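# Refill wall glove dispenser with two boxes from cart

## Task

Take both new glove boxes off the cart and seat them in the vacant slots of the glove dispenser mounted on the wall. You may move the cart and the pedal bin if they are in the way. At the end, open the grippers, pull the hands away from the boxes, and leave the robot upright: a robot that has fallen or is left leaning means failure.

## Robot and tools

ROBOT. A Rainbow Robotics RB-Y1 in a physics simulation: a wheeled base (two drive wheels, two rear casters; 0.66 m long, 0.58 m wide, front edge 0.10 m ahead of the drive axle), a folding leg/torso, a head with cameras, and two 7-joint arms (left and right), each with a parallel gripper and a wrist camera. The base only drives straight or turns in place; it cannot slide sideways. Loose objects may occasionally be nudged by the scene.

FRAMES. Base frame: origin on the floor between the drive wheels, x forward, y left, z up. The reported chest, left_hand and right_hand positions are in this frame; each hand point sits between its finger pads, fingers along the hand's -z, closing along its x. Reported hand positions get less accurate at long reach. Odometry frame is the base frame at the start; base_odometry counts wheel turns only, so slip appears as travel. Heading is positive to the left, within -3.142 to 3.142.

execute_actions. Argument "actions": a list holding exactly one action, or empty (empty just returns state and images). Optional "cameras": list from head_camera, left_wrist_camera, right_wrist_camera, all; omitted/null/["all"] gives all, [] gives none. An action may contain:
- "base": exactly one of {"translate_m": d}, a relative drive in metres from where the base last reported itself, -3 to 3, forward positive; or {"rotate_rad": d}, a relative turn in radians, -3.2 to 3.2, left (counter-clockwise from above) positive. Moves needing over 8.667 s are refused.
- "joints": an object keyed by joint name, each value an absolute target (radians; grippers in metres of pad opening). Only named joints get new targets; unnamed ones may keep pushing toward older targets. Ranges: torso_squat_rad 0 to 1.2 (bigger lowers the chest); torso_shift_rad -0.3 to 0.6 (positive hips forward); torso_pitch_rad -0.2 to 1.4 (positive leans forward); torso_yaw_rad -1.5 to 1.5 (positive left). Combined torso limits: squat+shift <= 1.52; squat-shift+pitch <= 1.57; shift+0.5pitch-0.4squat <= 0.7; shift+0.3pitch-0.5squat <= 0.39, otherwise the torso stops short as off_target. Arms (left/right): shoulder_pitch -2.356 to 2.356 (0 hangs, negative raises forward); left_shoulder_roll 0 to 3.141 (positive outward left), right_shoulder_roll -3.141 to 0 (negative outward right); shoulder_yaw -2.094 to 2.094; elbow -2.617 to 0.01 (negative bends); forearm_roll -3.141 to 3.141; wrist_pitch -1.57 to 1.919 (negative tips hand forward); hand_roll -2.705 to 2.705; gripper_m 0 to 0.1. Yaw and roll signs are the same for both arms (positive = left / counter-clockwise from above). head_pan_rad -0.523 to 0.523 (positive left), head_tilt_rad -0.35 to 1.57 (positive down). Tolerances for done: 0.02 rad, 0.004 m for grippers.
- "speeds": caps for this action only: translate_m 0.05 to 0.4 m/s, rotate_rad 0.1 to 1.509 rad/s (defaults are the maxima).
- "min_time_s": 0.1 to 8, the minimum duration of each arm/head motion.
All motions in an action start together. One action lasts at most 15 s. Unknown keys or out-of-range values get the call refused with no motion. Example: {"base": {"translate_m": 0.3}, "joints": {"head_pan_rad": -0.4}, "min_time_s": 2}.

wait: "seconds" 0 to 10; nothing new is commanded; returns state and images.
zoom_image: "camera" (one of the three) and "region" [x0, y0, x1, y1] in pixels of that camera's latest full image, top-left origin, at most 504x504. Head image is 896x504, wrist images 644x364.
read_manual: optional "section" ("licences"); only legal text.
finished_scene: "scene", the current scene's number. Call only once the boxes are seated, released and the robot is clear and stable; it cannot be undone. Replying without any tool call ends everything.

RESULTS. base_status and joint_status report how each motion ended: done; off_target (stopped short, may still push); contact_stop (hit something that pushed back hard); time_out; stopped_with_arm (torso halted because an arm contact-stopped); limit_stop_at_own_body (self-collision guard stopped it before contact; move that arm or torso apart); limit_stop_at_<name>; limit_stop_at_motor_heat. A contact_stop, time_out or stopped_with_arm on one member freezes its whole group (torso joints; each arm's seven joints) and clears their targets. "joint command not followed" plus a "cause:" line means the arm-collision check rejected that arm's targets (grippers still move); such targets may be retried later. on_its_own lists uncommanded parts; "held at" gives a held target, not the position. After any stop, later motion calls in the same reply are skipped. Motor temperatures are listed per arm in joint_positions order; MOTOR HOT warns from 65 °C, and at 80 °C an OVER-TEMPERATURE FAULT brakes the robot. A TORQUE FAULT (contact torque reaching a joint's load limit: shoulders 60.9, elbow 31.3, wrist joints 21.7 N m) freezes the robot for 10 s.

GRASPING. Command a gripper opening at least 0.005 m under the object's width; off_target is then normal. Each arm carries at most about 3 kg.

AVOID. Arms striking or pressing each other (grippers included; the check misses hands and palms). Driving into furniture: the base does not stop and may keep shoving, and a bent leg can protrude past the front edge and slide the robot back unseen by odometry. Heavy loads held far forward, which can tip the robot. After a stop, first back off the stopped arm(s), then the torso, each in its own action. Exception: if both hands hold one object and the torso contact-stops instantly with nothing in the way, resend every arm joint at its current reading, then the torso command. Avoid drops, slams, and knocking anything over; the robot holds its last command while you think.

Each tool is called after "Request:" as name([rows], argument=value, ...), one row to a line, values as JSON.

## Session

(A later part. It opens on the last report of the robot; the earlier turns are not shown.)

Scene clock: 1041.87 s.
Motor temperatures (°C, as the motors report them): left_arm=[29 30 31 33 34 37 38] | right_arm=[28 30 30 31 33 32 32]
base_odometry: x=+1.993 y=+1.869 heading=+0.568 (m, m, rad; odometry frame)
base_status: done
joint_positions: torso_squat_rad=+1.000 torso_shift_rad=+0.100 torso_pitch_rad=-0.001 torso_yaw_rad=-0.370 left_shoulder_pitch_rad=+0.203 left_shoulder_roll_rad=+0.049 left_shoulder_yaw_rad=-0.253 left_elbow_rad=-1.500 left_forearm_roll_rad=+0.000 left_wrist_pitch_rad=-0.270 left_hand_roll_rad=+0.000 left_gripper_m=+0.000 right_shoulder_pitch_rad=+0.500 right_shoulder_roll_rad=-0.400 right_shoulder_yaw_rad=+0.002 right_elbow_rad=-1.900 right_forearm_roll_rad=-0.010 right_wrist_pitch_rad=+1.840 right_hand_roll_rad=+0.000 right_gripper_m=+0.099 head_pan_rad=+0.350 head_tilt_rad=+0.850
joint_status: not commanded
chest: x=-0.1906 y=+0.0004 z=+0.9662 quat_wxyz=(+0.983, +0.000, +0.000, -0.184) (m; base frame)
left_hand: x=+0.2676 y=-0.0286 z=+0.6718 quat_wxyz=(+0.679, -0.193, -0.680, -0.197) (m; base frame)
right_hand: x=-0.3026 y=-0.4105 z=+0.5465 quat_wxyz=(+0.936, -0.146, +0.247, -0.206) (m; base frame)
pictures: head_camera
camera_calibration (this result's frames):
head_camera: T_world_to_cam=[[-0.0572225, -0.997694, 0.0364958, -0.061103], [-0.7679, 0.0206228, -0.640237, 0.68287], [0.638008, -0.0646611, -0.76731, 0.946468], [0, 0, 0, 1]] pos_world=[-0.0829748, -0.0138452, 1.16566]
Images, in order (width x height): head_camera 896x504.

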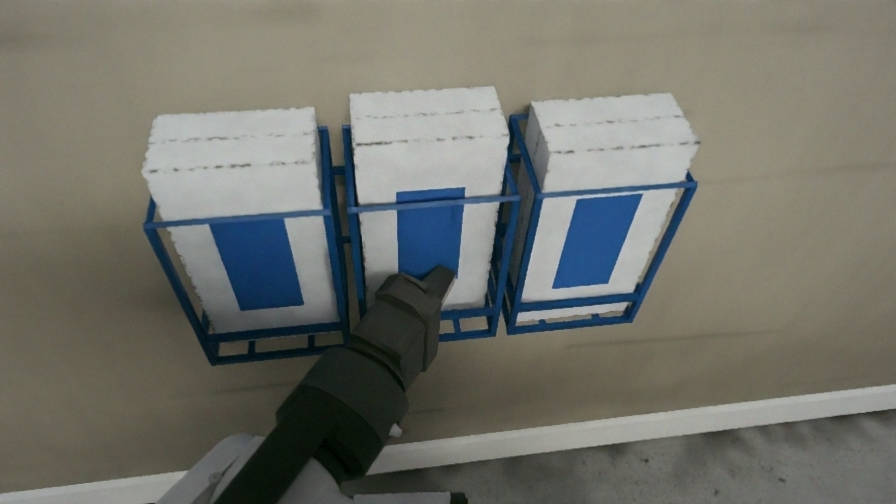

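Contact begun. Back off and look.

Request:
execute_actions([
  {"base":{"translate_m":-0.35},"joints":{"head_tilt_rad":0.6}},
], cameras=["head_camera"])

Scene clock: 1048.57 s.
Motor temperatures (°C, as the motors report them): left_arm=[29 30 31 34 34 36 38] | right_arm=[28 30 30 31 33 32 32]
base_odometry: x=+1.698 y=+1.681 heading=+0.566 (m, m, rad; odometry frame)
base_status: done
joint_positions: torso_squat_rad=+1.000 torso_shift_rad=+0.100 torso_pitch_rad=+0.000 torso_yaw_rad=-0.370 left_shoulder_pitch_rad=+0.200 left_shoulder_roll_rad=+0.050 left_shoulder_yaw_rad=-0.250 left_elbow_rad=-1.500 left_forearm_roll_rad=+0.000 left_wrist_pitch_rad=-0.270 left_hand_roll_rad=+0.000 left_gripper_m=+0.000 right_shoulder_pitch_rad=+0.500 right_shoulder_roll_rad=-0.400 right_shoulder_yaw_rad=+0.002 right_elbow_rad=-1.900 right_forearm_roll_rad=-0.010 right_wrist_pitch_rad=+1.840 right_hand_roll_rad=+0.000 right_gripper_m=+0.099 head_pan_rad=+0.350 head_tilt_rad=+0.600
joint_status: all done
chest: x=-0.1904 y=+0.0004 z=+0.9662 quat_wxyz=(+0.983, +0.000, +0.000, -0.184) (m; base frame)
left_hand: x=+0.2694 y=-0.0281 z=+0.6732 quat_wxyz=(+0.678, -0.192, -0.682, -0.196) (m; base frame)
right_hand: x=-0.3026 y=-0.4105 z=+0.5465 quat_wxyz=(+0.936, -0.146, +0.247, -0.206) (m; base frame)
pictures: head_camera
camera_calibration (this result's frames):
head_camera: T_world_to_cam=[[-0.065042, -0.997539, 0.0261706, -0.0503758], [-0.585938, 0.0169494, -0.810179, 0.91217], [0.807742, -0.06803, -0.585598, 0.763186], [0, 0, 0, 1]] pos_world=[-0.0852588, -0.013793, 1.18726]
Images, in order (width x height): head_camera 896x504.

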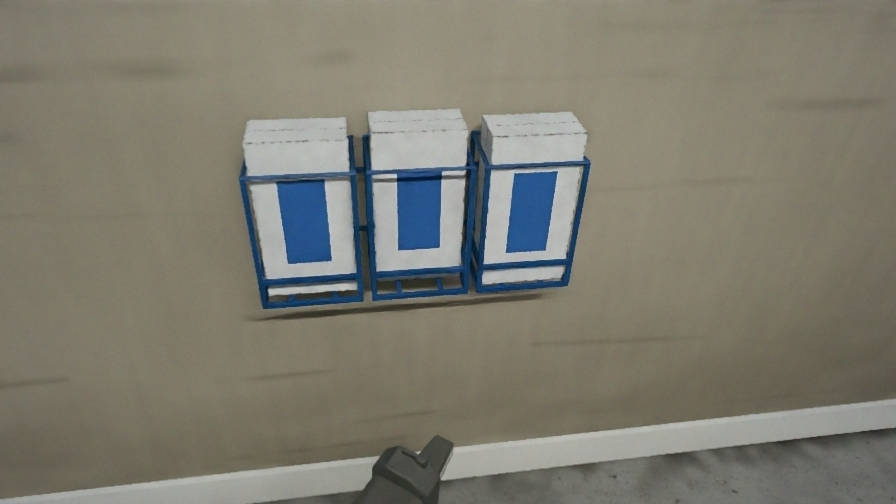

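Request:
execute_actions([
  {"base":{"translate_m":0.12},"joints":{"torso_squat_rad":1.2,"left_hand_roll_rad":-1.57,"left_shoulder_yaw_rad":0.0}},
], cameras=["left_wrist_camera"])

Scene clock: 1058.53 s.
Motor temperatures (°C, as the motors report them): left_arm=[29 29 31 34 34 36 38] | right_arm=[28 30 30 31 33 32 32]
base_odometry: x=+1.799 y=+1.745 heading=+0.568 (m, m, rad; odometry frame)
base_status: done
joint_positions: torso_squat_rad=+1.200 torso_shift_rad=+0.100 torso_pitch_rad=+0.000 torso_yaw_rad=-0.370 left_shoulder_pitch_rad=+0.200 left_shoulder_roll_rad=+0.050 left_shoulder_yaw_rad=+0.000 left_elbow_rad=-1.500 left_forearm_roll_rad=+0.000 left_wrist_pitch_rad=-0.270 left_hand_roll_rad=-1.570 left_gripper_m=+0.000 right_shoulder_pitch_rad=+0.500 right_shoulder_roll_rad=-0.400 right_shoulder_yaw_rad=+0.002 right_elbow_rad=-1.900 right_forearm_roll_rad=-0.009 right_wrist_pitch_rad=+1.840 right_hand_roll_rad=+0.000 right_gripper_m=+0.099 head_pan_rad=+0.350 head_tilt_rad=+0.600
joint_status: all done
chest: x=-0.2028 y=+0.0003 z=+0.8423 quat_wxyz=(+0.983, +0.000, +0.000, -0.184) (m; base frame)
left_hand: x=+0.3105 y=+0.0872 z=+0.5533 quat_wxyz=(+0.398, +0.434, -0.563, -0.579) (m; base frame)
right_hand: x=-0.3150 y=-0.4106 z=+0.4226 quat_wxyz=(+0.936, -0.146, +0.247, -0.206) (m; base frame)
pictures: left_wrist_camera
camera_calibration (this result's frames):
left_wrist_camera: T_world_to_cam=[[-0.315668, -0.946776, -0.0630049, 0.215538], [-0.607759, 0.252733, -0.752831, 0.608229], [0.728686, -0.199353, -0.655191, 0.243694], [0, 0, 0, 1]] pos_world=[0.260119, 0.0989269, 0.63114]
Images, in order (width x height): left_wrist_camera 644x364.

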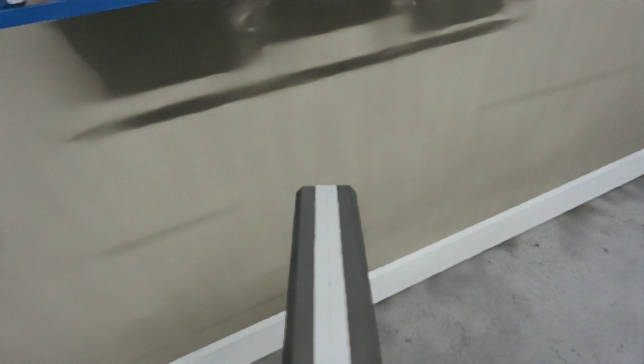

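Wrong way.

Request:
execute_actions([
  {"joints":{"left_hand_roll_rad":1.57,"left_shoulder_yaw_rad":-0.1,"left_wrist_pitch_rad":0.0}},
], cameras=["left_wrist_camera"])

Scene clock: 1063.27 s.
Motor temperatures (°C, as the motors report them): left_arm=[28 29 31 34 34 36 38] | right_arm=[28 30 30 31 33 32 32]
base_odometry: x=+1.799 y=+1.745 heading=+0.568 (m, m, rad; odometry frame)
base_status: not commanded
joint_positions: torso_squat_rad=+1.200 torso_shift_rad=+0.100 torso_pitch_rad=+0.000 torso_yaw_rad=-0.370 left_shoulder_pitch_rad=+0.200 left_shoulder_roll_rad=+0.050 left_shoulder_yaw_rad=-0.100 left_elbow_rad=-1.500 left_forearm_roll_rad=+0.000 left_wrist_pitch_rad=+0.000 left_hand_roll_rad=+1.570 left_gripper_m=+0.000 right_shoulder_pitch_rad=+0.500 right_shoulder_roll_rad=-0.400 right_shoulder_yaw_rad=+0.002 right_elbow_rad=-1.900 right_forearm_roll_rad=-0.009 right_wrist_pitch_rad=+1.840 right_hand_roll_rad=+0.000 right_gripper_m=+0.099 head_pan_rad=+0.350 head_tilt_rad=+0.600
joint_status: all done
chest: x=-0.2028 y=+0.0003 z=+0.8423 quat_wxyz=(+0.983, +0.000, +0.000, -0.184) (m; base frame)
left_hand: x=+0.2863 y=+0.0450 z=+0.4895 quat_wxyz=(+0.670, -0.500, -0.346, +0.426) (m; base frame)
right_hand: x=-0.3149 y=-0.4106 z=+0.4226 quat_wxyz=(+0.936, -0.146, +0.247, -0.206) (m; base frame)
pictures: left_wrist_camera
camera_calibration (this result's frames):
left_wrist_camera: T_world_to_cam=[[0.390636, 0.919281, 0.0482295, -0.176675], [-0.42932, 0.135587, 0.892917, -0.295215], [0.814302, -0.369512, 0.447631, -0.345516], [0, 0, 0, 1]] pos_world=[0.223628, 0.0747695, 0.426787]
Images, in order (width x height): left_wrist_camera 644x364.

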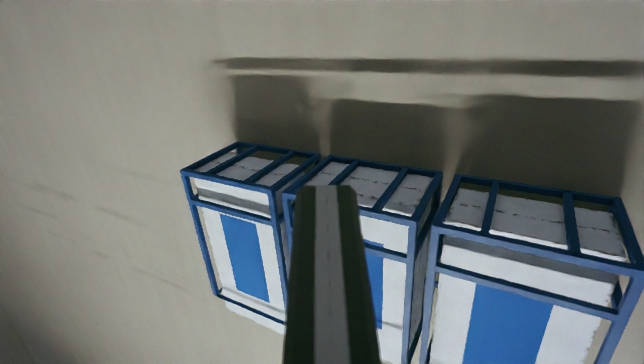

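Request:
execute_actions([
  {"base":{"translate_m":0.08},"joints":{"left_shoulder_yaw_rad":-0.3}},
], cameras=["left_wrist_camera"])

Request:
zoom_image(camera="left_wrist_camera", region=[200, 60, 644, 364])

Scene clock: 1068.50 s.
Motor temperatures (°C, as the motors report them): left_arm=[28 29 31 34 34 36 38] | right_arm=[28 30 30 31 33 32 32]
base_odometry: x=+1.867 y=+1.788 heading=+0.567 (m, m, rad; odometry frame)
base_status: done
joint_positions: torso_squat_rad=+1.200 torso_shift_rad=+0.100 torso_pitch_rad=+0.000 torso_yaw_rad=-0.370 left_shoulder_pitch_rad=+0.200 left_shoulder_roll_rad=+0.050 left_shoulder_yaw_rad=-0.217 left_elbow_rad=-1.500 left_forearm_roll_rad=+0.000 left_wrist_pitch_rad=+0.000 left_hand_roll_rad=+1.570 left_gripper_m=+0.000 right_shoulder_pitch_rad=+0.500 right_shoulder_roll_rad=-0.400 right_shoulder_yaw_rad=+0.002 right_elbow_rad=-1.900 right_forearm_roll_rad=-0.009 right_wrist_pitch_rad=+1.840 right_hand_roll_rad=+0.000 right_gripper_m=+0.099 head_pan_rad=+0.350 head_tilt_rad=+0.600
joint_status: left_shoulder_yaw_rad limit_stop_at_own_body (moved -0.118 of -0.200)
on_its_own: left_shoulder_yaw_rad is held at -0.217, not at your -0.300, since a limit_stop_at_own_body
chest: x=-0.2027 y=+0.0003 z=+0.8423 quat_wxyz=(+0.983, +0.000, +0.000, -0.184) (m; base frame)
left_hand: x=+0.2591 y=-0.0090 z=+0.4879 quat_wxyz=(+0.691, -0.523, -0.308, +0.393) (m; base frame)
right_hand: x=-0.3150 y=-0.4106 z=+0.4226 quat_wxyz=(+0.936, -0.146, +0.247, -0.206) (m; base frame)
pictures: left_wrist_camera
camera_calibration (this result's frames):
left_wrist_camera: T_world_to_cam=[[0.494311, 0.868912, 0.0254599, -0.132571], [-0.398293, 0.200355, 0.895109, -0.30668], [0.772671, -0.452603, 0.445119, -0.331353], [0, 0, 0, 1]] pos_world=[0.199409, 0.0266664, 0.425379]
Images, in order (width x height): left_wrist_camera 644x364.

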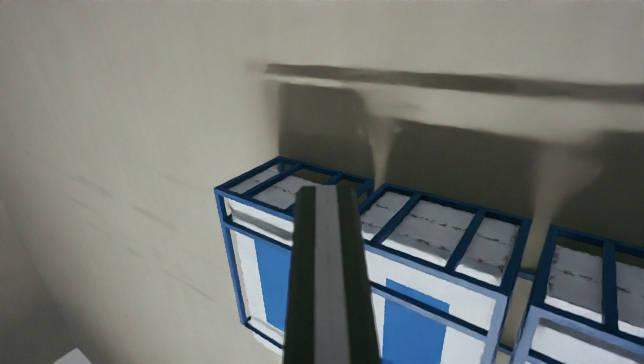

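Region (200, 60, 644, 364) of left_wrist_camera's 644x364 image, scaled by 1.135, with more detail than that image has; it fills the top 345 rows of this view, and the rest is white.

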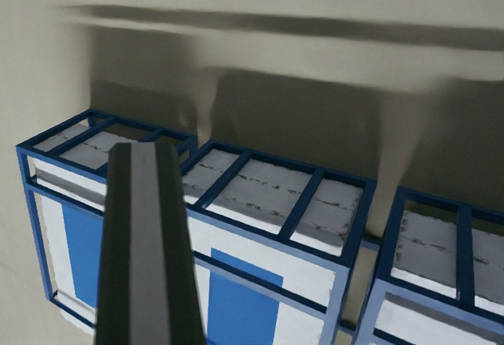

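Request:
execute_actions([
  {"base":{"translate_m":-0.15},"joints":{"torso_squat_rad":1.05,"left_shoulder_yaw_rad":-0.25,"left_elbow_rad":-1.77,"left_forearm_roll_rad":1.57,"left_wrist_pitch_rad":0.62,"left_hand_roll_rad":0,"head_tilt_rad":0.8}},
], cameras=["head_camera"])

Scene clock: 1083.60 s.
Motor temperatures (°C, as the motors report them): left_arm=[28 29 31 34 34 35 38] | right_arm=[28 30 30 31 33 32 32]
base_odometry: x=+1.740 y=+1.708 heading=+0.565 (m, m, rad; odometry frame)
base_status: done
joint_positions: torso_squat_rad=+1.050 torso_shift_rad=+0.100 torso_pitch_rad=+0.000 torso_yaw_rad=-0.370 left_shoulder_pitch_rad=+0.200 left_shoulder_roll_rad=+0.050 left_shoulder_yaw_rad=-0.250 left_elbow_rad=-1.770 left_forearm_roll_rad=+1.570 left_wrist_pitch_rad=+0.620 left_hand_roll_rad=+0.000 left_gripper_m=+0.000 right_shoulder_pitch_rad=+0.500 right_shoulder_roll_rad=-0.400 right_shoulder_yaw_rad=+0.002 right_elbow_rad=-1.900 right_forearm_roll_rad=-0.009 right_wrist_pitch_rad=+1.840 right_hand_roll_rad=+0.000 right_gripper_m=+0.099 head_pan_rad=+0.350 head_tilt_rad=+0.800
joint_status: all done
chest: x=-0.1933 y=+0.0004 z=+0.9365 quat_wxyz=(+0.983, +0.000, +0.000, -0.184) (m; base frame)
left_hand: x=+0.1738 y=-0.1286 z=+0.7093 quat_wxyz=(+0.695, -0.692, -0.141, +0.136) (m; base frame)
right_hand: x=-0.3055 y=-0.4105 z=+0.5168 quat_wxyz=(+0.936, -0.146, +0.247, -0.206) (m; base frame)
pictures: head_camera
camera_calibration (this result's frames):
head_camera: T_world_to_cam=[[-0.0590233, -0.997657, 0.03459, -0.0583608], [-0.735251, 0.0200091, -0.677499, 0.709788], [0.67522, -0.0654206, -0.73471, 0.894681], [0, 0, 0, 1]] pos_world=[-0.0856785, -0.0138957, 1.14023]
Images, in order (width x height): head_camera 896x504.

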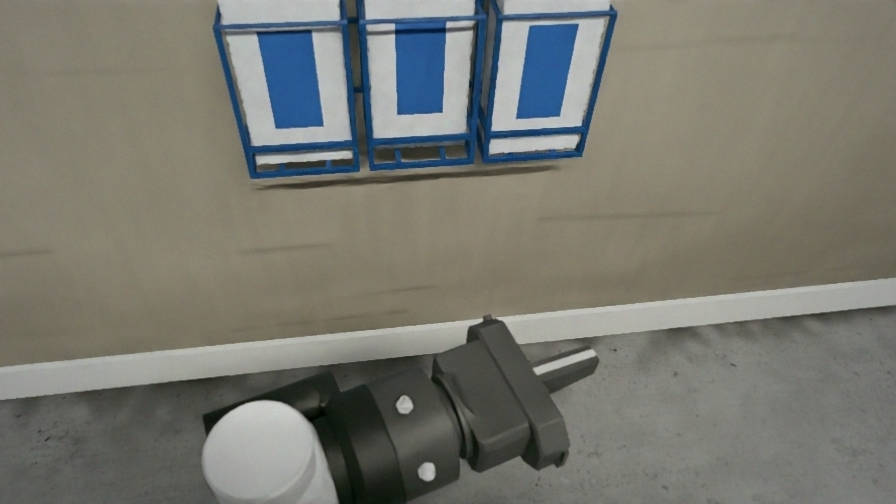

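Request:
execute_actions([
  {"joints":{"torso_squat_rad":1.13,"left_wrist_pitch_rad":-0.62,"torso_yaw_rad":-0.42}},
], cameras=["head_camera"])

Scene clock: 1089.70 s.
Motor temperatures (°C, as the motors report them): left_arm=[28 29 31 34 34 35 38] | right_arm=[28 30 30 31 33 32 32]
base_odometry: x=+1.740 y=+1.708 heading=+0.565 (m, m, rad; odometry frame)
base_status: not commanded
joint_positions: torso_squat_rad=+1.130 torso_shift_rad=+0.100 torso_pitch_rad=+0.000 torso_yaw_rad=-0.420 left_shoulder_pitch_rad=+0.200 left_shoulder_roll_rad=+0.050 left_shoulder_yaw_rad=-0.250 left_elbow_rad=-1.770 left_forearm_roll_rad=+1.570 left_wrist_pitch_rad=-0.620 left_hand_roll_rad=+0.000 left_gripper_m=+0.000 right_shoulder_pitch_rad=+0.500 right_shoulder_roll_rad=-0.400 right_shoulder_yaw_rad=+0.002 right_elbow_rad=-1.900 right_forearm_roll_rad=-0.009 right_wrist_pitch_rad=+1.840 right_hand_roll_rad=+0.000 right_gripper_m=+0.099 head_pan_rad=+0.350 head_tilt_rad=+0.800
joint_status: all done
chest: x=-0.1983 y=+0.0003 z=+0.8871 quat_wxyz=(+0.978, +0.000, +0.000, -0.208) (m; base frame)
left_hand: x=+0.3146 y=+0.0734 z=+0.6623 quat_wxyz=(+0.496, -0.498, -0.506, +0.500) (m; base frame)
right_hand: x=-0.3308 y=-0.4044 z=+0.4673 quat_wxyz=(+0.930, -0.139, +0.251, -0.229) (m; base frame)
pictures: head_camera
camera_calibration (this result's frames):
head_camera: T_world_to_cam=[[-0.108728, -0.993471, 0.0345565, -0.0668248], [-0.73316, 0.0566663, -0.677691, 0.673197], [0.671308, -0.0990193, -0.734535, 0.860889], [0, 0, 0, 1]] pos_world=[-0.091626, -0.0192915, 1.09088]
Images, in order (width x height): head_camera 896x504.

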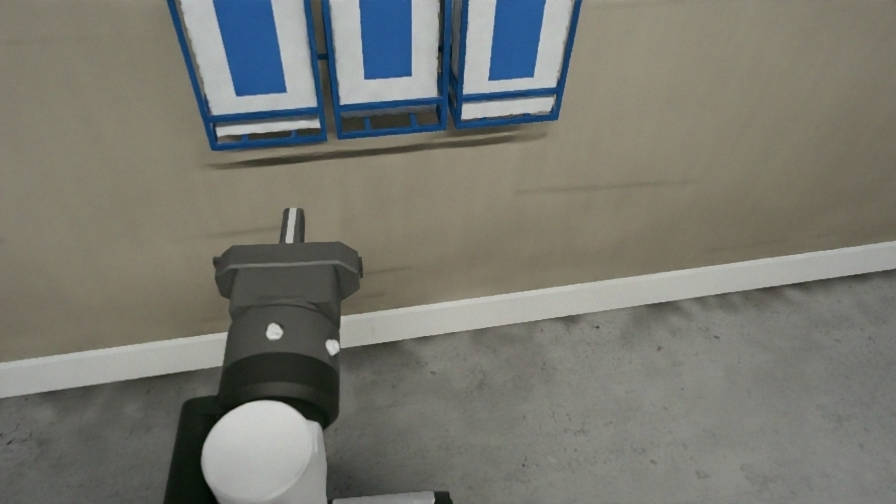

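Request:
execute_actions([
  {"joints":{"left_wrist_pitch_rad":-0.42,"torso_yaw_rad":-0.52,"head_pan_rad":0.5},"base":{"translate_m":0.2},"speeds":{"translate_m":0.15}},
], cameras=["head_camera"])

Scene clock: 1096.60 s.
Motor temperatures (°C, as the motors report them): left_arm=[28 29 31 34 34 35 38] | right_arm=[28 30 30 31 33 32 32]
base_odometry: x=+1.909 y=+1.815 heading=+0.563 (m, m, rad; odometry frame)
base_status: done
joint_positions: torso_squat_rad=+1.130 torso_shift_rad=+0.100 torso_pitch_rad=+0.000 torso_yaw_rad=-0.520 left_shoulder_pitch_rad=+0.200 left_shoulder_roll_rad=+0.050 left_shoulder_yaw_rad=-0.250 left_elbow_rad=-1.770 left_forearm_roll_rad=+1.570 left_wrist_pitch_rad=-0.420 left_hand_roll_rad=+0.000 left_gripper_m=+0.000 right_shoulder_pitch_rad=+0.500 right_shoulder_roll_rad=-0.400 right_shoulder_yaw_rad=+0.002 right_elbow_rad=-1.900 right_forearm_roll_rad=-0.009 right_wrist_pitch_rad=+1.840 right_hand_roll_rad=+0.000 right_gripper_m=+0.099 head_pan_rad=+0.500 head_tilt_rad=+0.800
joint_status: all done
chest: x=-0.1982 y=+0.0003 z=+0.8871 quat_wxyz=(+0.966, +0.000, +0.000, -0.257) (m; base frame)
left_hand: x=+0.3109 y=-0.0235 z=+0.6619 quat_wxyz=(+0.566, -0.567, -0.427, +0.420) (m; base frame)
right_hand: x=-0.3706 y=-0.3892 z=+0.4674 quat_wxyz=(+0.918, -0.127, +0.258, -0.275) (m; base frame)
pictures: head_camera
camera_calibration (this result's frames):
head_camera: T_world_to_cam=[[-0.0589963, -0.997659, 0.0345919, -0.0600364], [-0.735287, 0.0199914, -0.67746, 0.671702], [0.675183, -0.0654026, -0.734745, 0.862509], [0, 0, 0, 1]] pos_world=[-0.0919992, -0.0169137, 1.09085]
Images, in order (width x height): head_camera 896x504.

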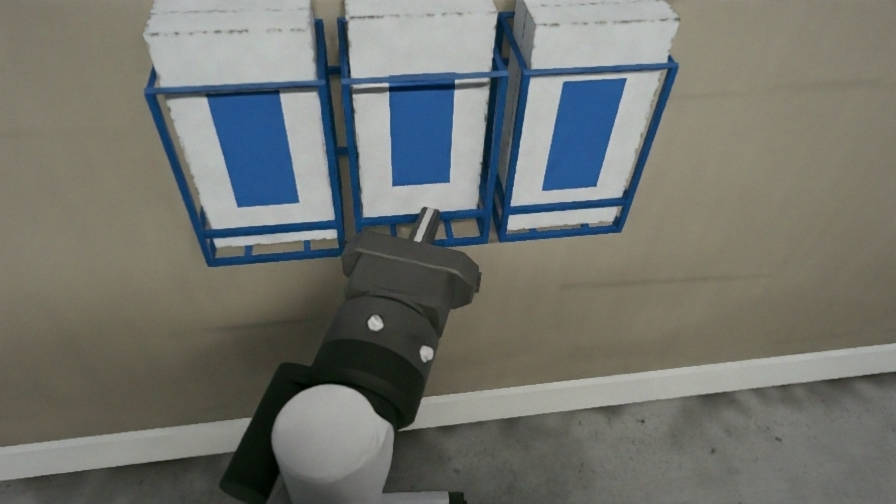

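Request:
execute_actions([
  {"joints":{"torso_squat_rad":1.11}},
], cameras=[])

Request:
execute_actions([
  {"base":{"translate_m":0.05},"speeds":{"translate_m":0.05}},
], cameras=["head_camera"])

Scene clock: 1102.53 s.
Motor temperatures (°C, as the motors report them): left_arm=[28 29 31 34 34 35 38] | right_arm=[28 30 30 31 33 32 32]
base_odometry: x=+1.909 y=+1.815 heading=+0.563 (m, m, rad; odometry frame)
base_status: not commanded
joint_positions: torso_squat_rad=+1.110 torso_shift_rad=+0.100 torso_pitch_rad=+0.000 torso_yaw_rad=-0.520 left_shoulder_pitch_rad=+0.200 left_shoulder_roll_rad=+0.050 left_shoulder_yaw_rad=-0.250 left_elbow_rad=-1.770 left_forearm_roll_rad=+1.570 left_wrist_pitch_rad=-0.420 left_hand_roll_rad=+0.000 left_gripper_m=+0.000 right_shoulder_pitch_rad=+0.500 right_shoulder_roll_rad=-0.400 right_shoulder_yaw_rad=+0.002 right_elbow_rad=-1.900 right_forearm_roll_rad=-0.009 right_wrist_pitch_rad=+1.840 right_hand_roll_rad=+0.000 right_gripper_m=+0.099 head_pan_rad=+0.500 head_tilt_rad=+0.800
joint_status: all done
chest: x=-0.1969 y=+0.0004 z=+0.8996 quat_wxyz=(+0.966, +0.000, +0.000, -0.257) (m; base frame)
left_hand: x=+0.3121 y=-0.0235 z=+0.6744 quat_wxyz=(+0.566, -0.567, -0.426, +0.420) (m; base frame)
right_hand: x=-0.3694 y=-0.3892 z=+0.4799 quat_wxyz=(+0.918, -0.127, +0.258, -0.275) (m; base frame)
pictures: none
No camera images: the call's "cameras" was empty. Leave "cameras" out to get every camera's image.

Scene clock: 1104.27 s.
Motor temperatures (°C, as the motors report them): left_arm=[28 29 31 34 34 35 38] | right_arm=[28 30 30 31 33 32 32]
base_odometry: x=+1.951 y=+1.842 heading=+0.562 (m, m, rad; odometry frame)
base_status: done
joint_positions: torso_squat_rad=+1.110 torso_shift_rad=+0.100 torso_pitch_rad=+0.000 torso_yaw_rad=-0.520 left_shoulder_pitch_rad=+0.200 left_shoulder_roll_rad=+0.050 left_shoulder_yaw_rad=-0.250 left_elbow_rad=-1.770 left_forearm_roll_rad=+1.570 left_wrist_pitch_rad=-0.420 left_hand_roll_rad=+0.000 left_gripper_m=+0.000 right_shoulder_pitch_rad=+0.500 right_shoulder_roll_rad=-0.400 right_shoulder_yaw_rad=+0.002 right_elbow_rad=-1.900 right_forearm_roll_rad=-0.009 right_wrist_pitch_rad=+1.840 right_hand_roll_rad=+0.000 right_gripper_m=+0.099 head_pan_rad=+0.500 head_tilt_rad=+0.800
joint_status: not commanded
chest: x=-0.1969 y=+0.0004 z=+0.8996 quat_wxyz=(+0.966, +0.000, +0.000, -0.257) (m; base frame)
left_hand: x=+0.3121 y=-0.0235 z=+0.6745 quat_wxyz=(+0.566, -0.567, -0.427, +0.420) (m; base frame)
right_hand: x=-0.3694 y=-0.3892 z=+0.4799 quat_wxyz=(+0.918, -0.127, +0.258, -0.275) (m; base frame)
pictures: head_camera
camera_calibration (this result's frames):
head_camera: T_world_to_cam=[[-0.0589938, -0.997659, 0.0345936, -0.0603855], [-0.735317, 0.0199913, -0.677428, 0.68109], [0.675151, -0.0654014, -0.734775, 0.870887], [0, 0, 0, 1]] pos_world=[-0.0907255, -0.0169028, 1.10338]
Images, in order (width x height): head_camera 896x504.

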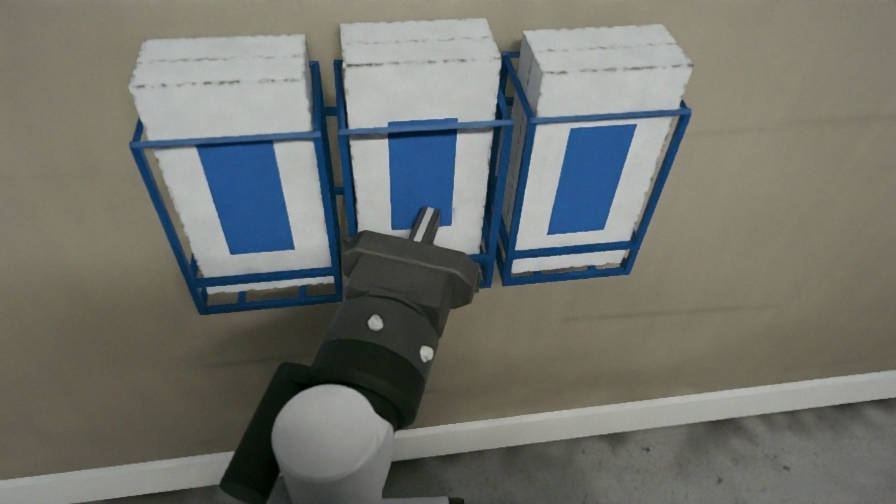

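Request:
execute_actions([
  {"base":{"translate_m":0.025},"speeds":{"translate_m":0.05}},
], cameras=["head_camera"])

Scene clock: 1108.37 s.
Motor temperatures (°C, as the motors report them): left_arm=[28 29 31 34 34 35 38] | right_arm=[28 30 30 31 33 32 32]
base_odometry: x=+1.971 y=+1.854 heading=+0.561 (m, m, rad; odometry frame)
base_status: done
joint_positions: torso_squat_rad=+1.110 torso_shift_rad=+0.098 torso_pitch_rad=-0.004 torso_yaw_rad=-0.520 left_shoulder_pitch_rad=+0.208 left_shoulder_roll_rad=+0.044 left_shoulder_yaw_rad=-0.260 left_elbow_rad=-1.772 left_forearm_roll_rad=+1.569 left_wrist_pitch_rad=-0.420 left_hand_roll_rad=+0.000 left_gripper_m=+0.000 right_shoulder_pitch_rad=+0.500 right_shoulder_roll_rad=-0.400 right_shoulder_yaw_rad=+0.002 right_elbow_rad=-1.900 right_forearm_roll_rad=-0.010 right_wrist_pitch_rad=+1.840 right_hand_roll_rad=+0.000 right_gripper_m=+0.099 head_pan_rad=+0.500 head_tilt_rad=+0.800
joint_status: not commanded
chest: x=-0.1987 y=+0.0004 z=+0.8994 quat_wxyz=(+0.966, +0.000, -0.002, -0.257) (m; base frame)
left_hand: x=+0.3068 y=-0.0265 z=+0.6734 quat_wxyz=(+0.567, -0.568, -0.423, +0.421) (m; base frame)
right_hand: x=-0.3695 y=-0.3892 z=+0.4791 quat_wxyz=(+0.918, -0.126, +0.256, -0.275) (m; base frame)
pictures: head_camera
camera_calibration (this result's frames):
head_camera: T_world_to_cam=[[-0.0588182, -0.997675, 0.034421, -0.0602682], [-0.732843, 0.0197403, -0.680111, 0.682495], [0.677851, -0.0652281, -0.7323, 0.870243], [0, 0, 0, 1]] pos_world=[-0.0932781, -0.0168364, 1.10353]
Images, in order (width x height): head_camera 896x504.

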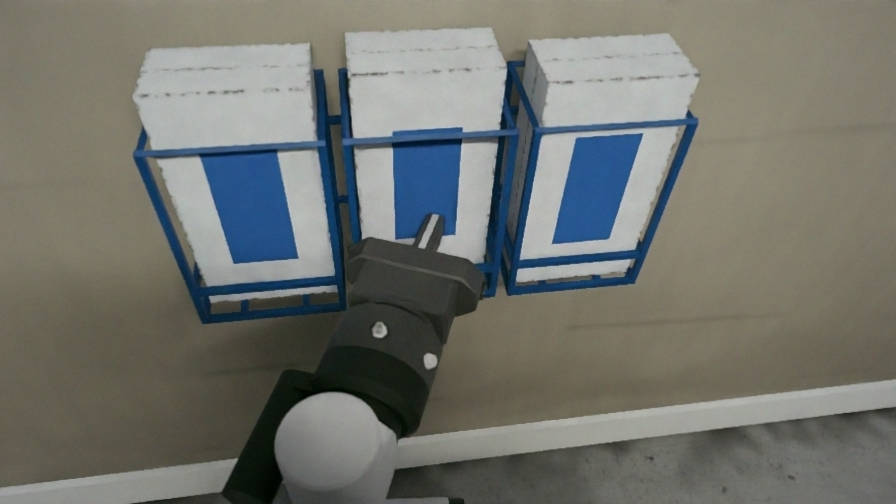

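Request:
execute_actions([
  {"joints":{"torso_yaw_rad":-0.57,"torso_shift_rad":0.1,"torso_pitch_rad":0}},
], cameras=["head_camera"])

Request:
execute_actions([
  {"base":{"translate_m":-0.35},"joints":{"head_tilt_rad":0.6}},
], cameras=["head_camera"])

Scene clock: 1121.80 s.
Motor temperatures (°C, as the motors report them): left_arm=[31 30 35 33 34 35 38] | right_arm=[28 30 30 31 33 32 32]
base_odometry: x=+1.972 y=+1.854 heading=+0.561 (m, m, rad; odometry frame)
base_status: not commanded
joint_positions: torso_squat_rad=+1.111 torso_shift_rad=+0.095 torso_pitch_rad=-0.008 torso_yaw_rad=-0.532 left_shoulder_pitch_rad=+0.209 left_shoulder_roll_rad=+0.045 left_shoulder_yaw_rad=-0.257 left_elbow_rad=-1.769 left_forearm_roll_rad=+1.570 left_wrist_pitch_rad=-0.420 left_hand_roll_rad=+0.000 left_gripper_m=+0.000 right_shoulder_pitch_rad=+0.500 right_shoulder_roll_rad=-0.400 right_shoulder_yaw_rad=+0.002 right_elbow_rad=-1.900 right_forearm_roll_rad=-0.010 right_wrist_pitch_rad=+1.840 right_hand_roll_rad=+0.000 right_gripper_m=+0.099 head_pan_rad=+0.500 head_tilt_rad=+0.800
joint_status: torso_yaw_rad contact_stop (moved -0.012 of -0.050); the others done
on_its_own: torso_yaw_rad is held at -0.532, not at your -0.570, since a contact_stop
chest: x=-0.2009 y=+0.0004 z=+0.8991 quat_wxyz=(+0.965, +0.001, -0.004, -0.263) (m; base frame)
left_hand: x=+0.3057 y=-0.0307 z=+0.6732 quat_wxyz=(+0.570, -0.569, -0.421, +0.417) (m; base frame)
right_hand: x=-0.3745 y=-0.3871 z=+0.4780 quat_wxyz=(+0.917, -0.124, +0.255, -0.281) (m; base frame)
pictures: head_camera
camera_calibration (this result's frames):
head_camera: T_world_to_cam=[[-0.0708097, -0.996906, 0.0341141, -0.0625022], [-0.72971, 0.028453, -0.683165, 0.684099], [0.68008, -0.073268, -0.729467, 0.869357], [0, 0, 0, 1]] pos_world=[-0.0964651, -0.0180774, 1.10365]
Images, in order (width x height): head_camera 896x504.

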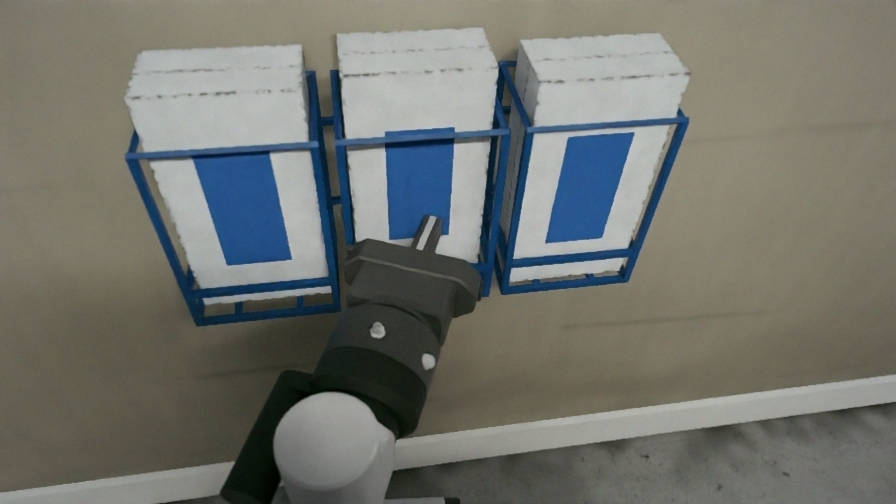

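not run: a stop came earlier in this reply.

Request:
execute_actions([
  {"base":{"translate_m":-0.25}},
], cameras=[])

Request:
execute_actions([
  {"joints":{"torso_squat_rad":0.45,"torso_shift_rad":0.055,"torso_pitch_rad":0,"torso_yaw_rad":-0.32,"left_shoulder_pitch_rad":-0.95,"left_shoulder_roll_rad":0,"left_shoulder_yaw_rad":0,"left_elbow_rad":-0.98,"left_forearm_roll_rad":0.019,"left_wrist_pitch_rad":1.83,"left_hand_roll_rad":0.58,"head_pan_rad":0.3,"head_tilt_rad":0.95}},
], cameras=[])

Request:
execute_actions([
  {"base":{"translate_m":0.265},"speeds":{"translate_m":0.15}},
], cameras=[])

Request:
execute_actions([
  {"joints":{"torso_squat_rad":0.72,"torso_shift_rad":0.065}},
], cameras=["head_camera","left_wrist_camera"])

Scene clock: 1136.27 s.
Motor temperatures (°C, as the motors report them): left_arm=[33 30 35 34 34 35 38] | right_arm=[28 30 30 31 33 32 32]
base_odometry: x=+1.760 y=+1.721 heading=+0.559 (m, m, rad; odometry frame)
base_status: done
joint_positions: torso_squat_rad=+1.111 torso_shift_rad=+0.097 torso_pitch_rad=-0.006 torso_yaw_rad=-0.532 left_shoulder_pitch_rad=+0.200 left_shoulder_roll_rad=+0.050 left_shoulder_yaw_rad=-0.250 left_elbow_rad=-1.770 left_forearm_roll_rad=+1.570 left_wrist_pitch_rad=-0.420 left_hand_roll_rad=+0.000 left_gripper_m=+0.000 right_shoulder_pitch_rad=+0.500 right_shoulder_roll_rad=-0.400 right_shoulder_yaw_rad=+0.002 right_elbow_rad=-1.900 right_forearm_roll_rad=-0.010 right_wrist_pitch_rad=+1.840 right_hand_roll_rad=+0.000 right_gripper_m=+0.099 head_pan_rad=+0.500 head_tilt_rad=+0.800
joint_status: not commanded
on_its_own: torso_yaw_rad is held at -0.532, not at your -0.570, since a contact_stop
chest: x=-0.1998 y=+0.0004 z=+0.8992 quat_wxyz=(+0.965, +0.001, -0.003, -0.263) (m; base frame)
left_hand: x=+0.3101 y=-0.0296 z=+0.6769 quat_wxyz=(+0.567, -0.571, -0.425, +0.415) (m; base frame)
right_hand: x=-0.3744 y=-0.3871 z=+0.4785 quat_wxyz=(+0.917, -0.124, +0.256, -0.281) (m; base frame)
pictures: none
No camera images: the call's "cameras" was empty. Leave "cameras" out to get every camera's image.

Scene clock: 1139.37 s.
Motor temperatures (°C, as the motors report them): left_arm=[33 30 35 34 34 35 38] | right_arm=[28 30 30 31 33 32 32]
base_odometry: x=+1.760 y=+1.721 heading=+0.559 (m, m, rad; odometry frame)
base_status: not commanded
joint_positions: torso_squat_rad=+0.450 torso_shift_rad=+0.055 torso_pitch_rad=+0.000 torso_yaw_rad=-0.320 left_shoulder_pitch_rad=-0.950 left_shoulder_roll_rad=+0.000 left_shoulder_yaw_rad=+0.000 left_elbow_rad=-0.980 left_forearm_roll_rad=+0.019 left_wrist_pitch_rad=+1.830 left_hand_roll_rad=+0.580 left_gripper_m=+0.000 right_shoulder_pitch_rad=+0.500 right_shoulder_roll_rad=-0.400 right_shoulder_yaw_rad=+0.002 right_elbow_rad=-1.900 right_forearm_roll_rad=-0.010 right_wrist_pitch_rad=+1.840 right_hand_roll_rad=+0.000 right_gripper_m=+0.099 head_pan_rad=+0.300 head_tilt_rad=+0.950
joint_status: all done
chest: x=-0.1933 y=+0.0007 z=+1.2193 quat_wxyz=(+0.987, +0.000, +0.000, -0.159) (m; base frame)
left_hand: x=+0.3059 y=-0.0373 z=+0.9634 quat_wxyz=(+0.998, +0.040, -0.046, -0.016) (m; base frame)
right_hand: x=-0.2851 y=-0.4153 z=+0.7996 quat_wxyz=(+0.940, -0.152, +0.244, -0.182) (m; base frame)
pictures: none
No camera images: the call's "cameras" was empty. Leave "cameras" out to get every camera's image.

Scene clock: 1142.07 s.
Motor temperatures (°C, as the motors report them): left_arm=[33 30 34 34 34 35 38] | right_arm=[28 30 30 31 33 32 32]
base_odometry: x=+1.985 y=+1.862 heading=+0.557 (m, m, rad; odometry frame)
base_status: done
joint_positions: torso_squat_rad=+0.450 torso_shift_rad=+0.055 torso_pitch_rad=+0.000 torso_yaw_rad=-0.320 left_shoulder_pitch_rad=-0.950 left_shoulder_roll_rad=+0.000 left_shoulder_yaw_rad=+0.000 left_elbow_rad=-0.980 left_forearm_roll_rad=+0.019 left_wrist_pitch_rad=+1.830 left_hand_roll_rad=+0.580 left_gripper_m=+0.000 right_shoulder_pitch_rad=+0.500 right_shoulder_roll_rad=-0.400 right_shoulder_yaw_rad=+0.002 right_elbow_rad=-1.900 right_forearm_roll_rad=-0.010 right_wrist_pitch_rad=+1.840 right_hand_roll_rad=+0.000 right_gripper_m=+0.099 head_pan_rad=+0.300 head_tilt_rad=+0.950
joint_status: not commanded
chest: x=-0.1934 y=+0.0007 z=+1.2193 quat_wxyz=(+0.987, +0.000, +0.000, -0.159) (m; base frame)
left_hand: x=+0.3058 y=-0.0373 z=+0.9634 quat_wxyz=(+0.998, +0.040, -0.045, -0.016) (m; base frame)
right_hand: x=-0.2850 y=-0.4153 z=+0.7996 quat_wxyz=(+0.940, -0.152, +0.244, -0.182) (m; base frame)
pictures: none
No camera images: the call's "cameras" was empty. Leave "cameras" out to get every camera's image.

Scene clock: 1143.77 s.
Motor temperatures (°C, as the motors report them): left_arm=[33 30 34 34 34 35 38] | right_arm=[28 30 30 31 33 32 32]
base_odometry: x=+1.985 y=+1.862 heading=+0.557 (m, m, rad; odometry frame)
base_status: not commanded
joint_positions: torso_squat_rad=+0.720 torso_shift_rad=+0.065 torso_pitch_rad=+0.000 torso_yaw_rad=-0.320 left_shoulder_pitch_rad=-0.950 left_shoulder_roll_rad=+0.000 left_shoulder_yaw_rad=+0.000 left_elbow_rad=-0.980 left_forearm_roll_rad=+0.019 left_wrist_pitch_rad=+1.830 left_hand_roll_rad=+0.580 left_gripper_m=+0.000 right_shoulder_pitch_rad=+0.500 right_shoulder_roll_rad=-0.400 right_shoulder_yaw_rad=+0.002 right_elbow_rad=-1.900 right_forearm_roll_rad=-0.010 right_wrist_pitch_rad=+1.840 right_hand_roll_rad=+0.000 right_gripper_m=+0.099 head_pan_rad=+0.300 head_tilt_rad=+0.950
joint_status: all done
chest: x=-0.1940 y=+0.0006 z=+1.1151 quat_wxyz=(+0.987, +0.000, +0.000, -0.159) (m; base frame)
left_hand: x=+0.3053 y=-0.0374 z=+0.8594 quat_wxyz=(+0.998, +0.040, -0.046, -0.016) (m; base frame)
right_hand: x=-0.2855 y=-0.4154 z=+0.6954 quat_wxyz=(+0.940, -0.152, +0.244, -0.182) (m; base frame)
pictures: head_camera, left_wrist_camera
camera_calibration (this result's frames):
head_camera: T_world_to_cam=[[-0.0534465, -0.997766, 0.0400844, -0.0695738], [-0.828095, 0.0218538, -0.560162, 0.660126], [0.558035, -0.0631324, -0.827413, 1.12788], [0, 0, 0, 1]] pos_world=[-0.0864706, -0.0126386, 1.30579]
left_wrist_camera: T_world_to_cam=[[0.994039, -0.0448904, 0.0993566, -0.390428], [-0.0957341, -0.795457, 0.5984, -0.489773], [0.0521715, -0.604345, -0.795013, 0.734709], [0, 0, 0, 1]] pos_world=[0.302882, 0.0368984, 0.915975]
Images, in order (width x height): head_camera 896x504, left_wrist_camera 644x364.

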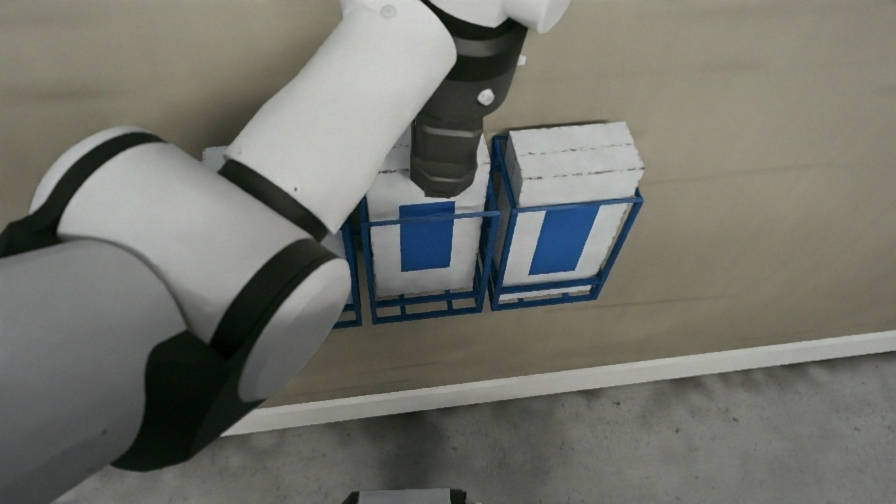

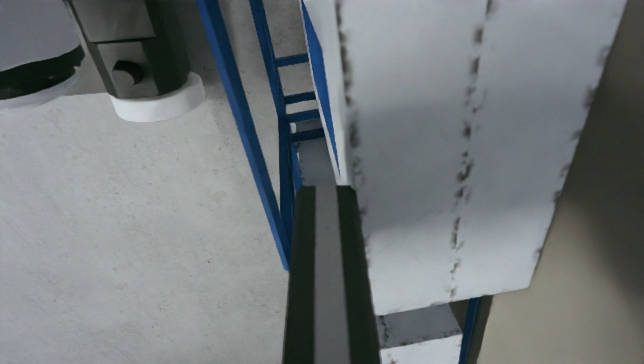

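Request:
execute_actions([
  {"joints":{"torso_squat_rad":0.62}},
], cameras=[])

Request:
execute_actions([
  {"base":{"translate_m":0.028},"speeds":{"translate_m":0.05}},
], cameras=[])

Request:
execute_actions([
  {"joints":{"torso_squat_rad":0.74}},
], cameras=["left_wrist_camera"])

Request:
execute_actions([
  {"base":{"translate_m":-0.03},"speeds":{"translate_m":0.05}},
], cameras=["left_wrist_camera","head_camera"])

Scene clock: 1159.73 s.
Motor temperatures (°C, as the motors report them): left_arm=[32 30 33 34 34 34 38] | right_arm=[28 30 30 31 33 32 32]
base_odometry: x=+1.985 y=+1.862 heading=+0.557 (m, m, rad; odometry frame)
base_status: not commanded
joint_positions: torso_squat_rad=+0.620 torso_shift_rad=+0.065 torso_pitch_rad=+0.000 torso_yaw_rad=-0.320 left_shoulder_pitch_rad=-0.950 left_shoulder_roll_rad=+0.000 left_shoulder_yaw_rad=+0.000 left_elbow_rad=-0.980 left_forearm_roll_rad=+0.019 left_wrist_pitch_rad=+1.830 left_hand_roll_rad=+0.580 left_gripper_m=+0.000 right_shoulder_pitch_rad=+0.500 right_shoulder_roll_rad=-0.400 right_shoulder_yaw_rad=+0.002 right_elbow_rad=-1.900 right_forearm_roll_rad=-0.010 right_wrist_pitch_rad=+1.840 right_hand_roll_rad=+0.000 right_gripper_m=+0.099 head_pan_rad=+0.300 head_tilt_rad=+0.950
joint_status: all done
chest: x=-0.1910 y=+0.0006 z=+1.1584 quat_wxyz=(+0.987, +0.000, +0.000, -0.159) (m; base frame)
left_hand: x=+0.3082 y=-0.0374 z=+0.9025 quat_wxyz=(+0.998, +0.040, -0.045, -0.016) (m; base frame)
right_hand: x=-0.2827 y=-0.4154 z=+0.7387 quat_wxyz=(+0.940, -0.152, +0.244, -0.182) (m; base frame)
pictures: none
No camera images: the call's "cameras" was empty. Leave "cameras" out to get every camera's image.

Scene clock: 1160.80 s.
Motor temperatures (°C, as the motors report them): left_arm=[32 30 33 34 34 35 38] | right_arm=[28 30 30 31 33 32 32]
base_odometry: x=+2.008 y=+1.876 heading=+0.556 (m, m, rad; odometry frame)
base_status: done
joint_positions: torso_squat_rad=+0.620 torso_shift_rad=+0.064 torso_pitch_rad=-0.001 torso_yaw_rad=-0.320 left_shoulder_pitch_rad=-0.949 left_shoulder_roll_rad=-0.003 left_shoulder_yaw_rad=+0.000 left_elbow_rad=-0.979 left_forearm_roll_rad=+0.020 left_wrist_pitch_rad=+1.833 left_hand_roll_rad=+0.580 left_gripper_m=+0.000 right_shoulder_pitch_rad=+0.500 right_shoulder_roll_rad=-0.400 right_shoulder_yaw_rad=+0.002 right_elbow_rad=-1.900 right_forearm_roll_rad=-0.010 right_wrist_pitch_rad=+1.840 right_hand_roll_rad=+0.000 right_gripper_m=+0.099 head_pan_rad=+0.300 head_tilt_rad=+0.950
joint_status: not commanded
chest: x=-0.1919 y=+0.0007 z=+1.1584 quat_wxyz=(+0.987, +0.000, -0.001, -0.159) (m; base frame)
left_hand: x=+0.3054 y=-0.0382 z=+0.9020 quat_wxyz=(+0.998, +0.040, -0.043, -0.017) (m; base frame)
right_hand: x=-0.2830 y=-0.4154 z=+0.7386 quat_wxyz=(+0.941, -0.152, +0.243, -0.182) (m; base frame)
pictures: none
No camera images: the call's "cameras" was empty. Leave "cameras" out to get every camera's image.

Scene clock: 1161.97 s.
Motor temperatures (°C, as the motors report them): left_arm=[32 30 33 34 34 35 38] | right_arm=[28 30 30 31 33 32 32]
base_odometry: x=+2.008 y=+1.876 heading=+0.556 (m, m, rad; odometry frame)
base_status: not commanded
joint_positions: torso_squat_rad=+0.740 torso_shift_rad=+0.064 torso_pitch_rad=-0.002 torso_yaw_rad=-0.320 left_shoulder_pitch_rad=-0.955 left_shoulder_roll_rad=-0.001 left_shoulder_yaw_rad=+0.000 left_elbow_rad=-0.983 left_forearm_roll_rad=+0.019 left_wrist_pitch_rad=+1.831 left_hand_roll_rad=+0.580 left_gripper_m=+0.000 right_shoulder_pitch_rad=+0.500 right_shoulder_roll_rad=-0.400 right_shoulder_yaw_rad=+0.002 right_elbow_rad=-1.900 right_forearm_roll_rad=-0.010 right_wrist_pitch_rad=+1.840 right_hand_roll_rad=+0.000 right_gripper_m=+0.099 head_pan_rad=+0.300 head_tilt_rad=+0.950
joint_status: all done
chest: x=-0.1956 y=+0.0006 z=+1.1057 quat_wxyz=(+0.987, +0.000, -0.001, -0.159) (m; base frame)
left_hand: x=+0.3048 y=-0.0394 z=+0.8535 quat_wxyz=(+0.998, +0.038, -0.049, -0.017) (m; base frame)
right_hand: x=-0.2863 y=-0.4154 z=+0.6858 quat_wxyz=(+0.941, -0.152, +0.243, -0.182) (m; base frame)
pictures: left_wrist_camera
camera_calibration (this result's frames):
left_wrist_camera: T_world_to_cam=[[0.993245, -0.0472372, 0.105989, -0.394926], [-0.101781, -0.79332, 0.600236, -0.487543], [0.0557301, -0.606969, -0.792769, 0.72578], [0, 0, 0, 1]] pos_world=[0.302188, 0.0350931, 0.909874]
Images, in order (width x height): left_wrist_camera 644x364.

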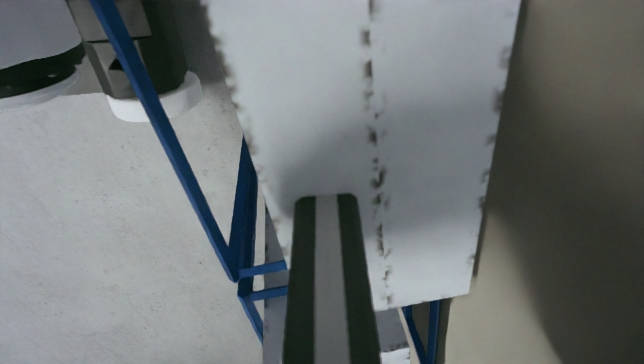

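Scene clock: 1163.30 s.
Motor temperatures (°C, as the motors report them): left_arm=[32 30 33 34 34 35 38] | right_arm=[28 30 30 31 33 32 32]
base_odometry: x=+1.983 y=+1.861 heading=+0.557 (m, m, rad; odometry frame)
base_status: done
joint_positions: torso_squat_rad=+0.740 torso_shift_rad=+0.065 torso_pitch_rad=-0.001 torso_yaw_rad=-0.320 left_shoulder_pitch_rad=-0.955 left_shoulder_roll_rad=+0.000 left_shoulder_yaw_rad=+0.000 left_elbow_rad=-0.983 left_forearm_roll_rad=+0.019 left_wrist_pitch_rad=+1.830 left_hand_roll_rad=+0.580 left_gripper_m=+0.000 right_shoulder_pitch_rad=+0.500 right_shoulder_roll_rad=-0.400 right_shoulder_yaw_rad=+0.002 right_elbow_rad=-1.900 right_forearm_roll_rad=-0.010 right_wrist_pitch_rad=+1.840 right_hand_roll_rad=+0.000 right_gripper_m=+0.099 head_pan_rad=+0.300 head_tilt_rad=+0.950
joint_status: not commanded
chest: x=-0.1951 y=+0.0006 z=+1.1057 quat_wxyz=(+0.987, +0.000, -0.001, -0.159) (m; base frame)
left_hand: x=+0.3056 y=-0.0388 z=+0.8531 quat_wxyz=(+0.998, +0.038, -0.049, -0.017) (m; base frame)
right_hand: x=-0.2862 y=-0.4154 z=+0.6859 quat_wxyz=(+0.941, -0.152, +0.243, -0.182) (m; base frame)
pictures: head_camera, left_wrist_camera
camera_calibration (this result's frames):
head_camera: T_world_to_cam=[[-0.0534391, -0.997767, 0.040074, -0.0692207], [-0.82753, 0.0217896, -0.560999, 0.654991], [0.558873, -0.0631417, -0.826846, 1.1203], [0, 0, 0, 1]] pos_world=[-0.0877819, -0.0126003, 1.29654]
left_wrist_camera: T_world_to_cam=[[0.993279, -0.0462278, 0.106111, -0.39578], [-0.101017, -0.793755, 0.59979, -0.486579], [0.0564994, -0.606478, -0.79309, 0.72585], [0, 0, 0, 1]] pos_world=[0.302957, 0.0356911, 0.909507]
Images, in order (width x height): head_camera 896x504, left_wrist_camera 644x364.

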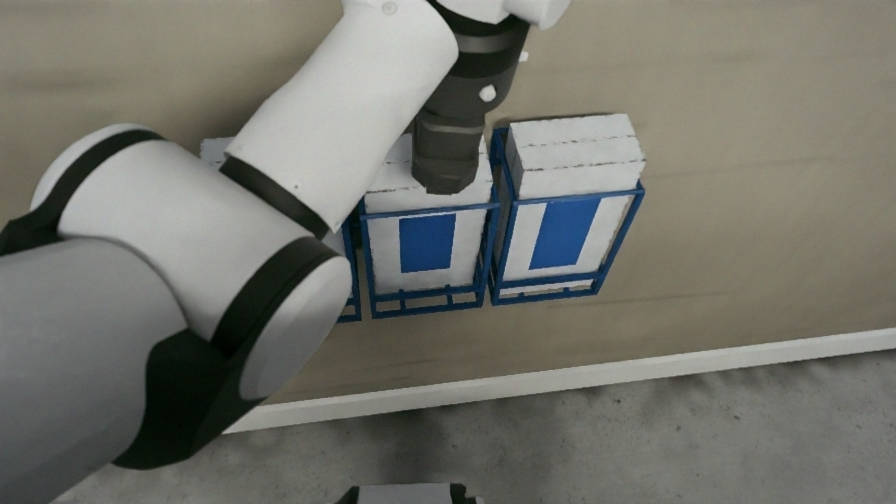

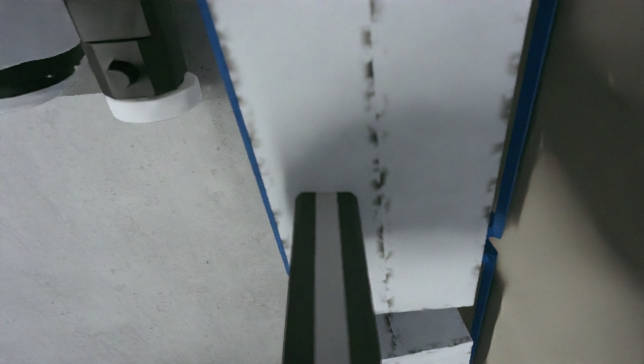

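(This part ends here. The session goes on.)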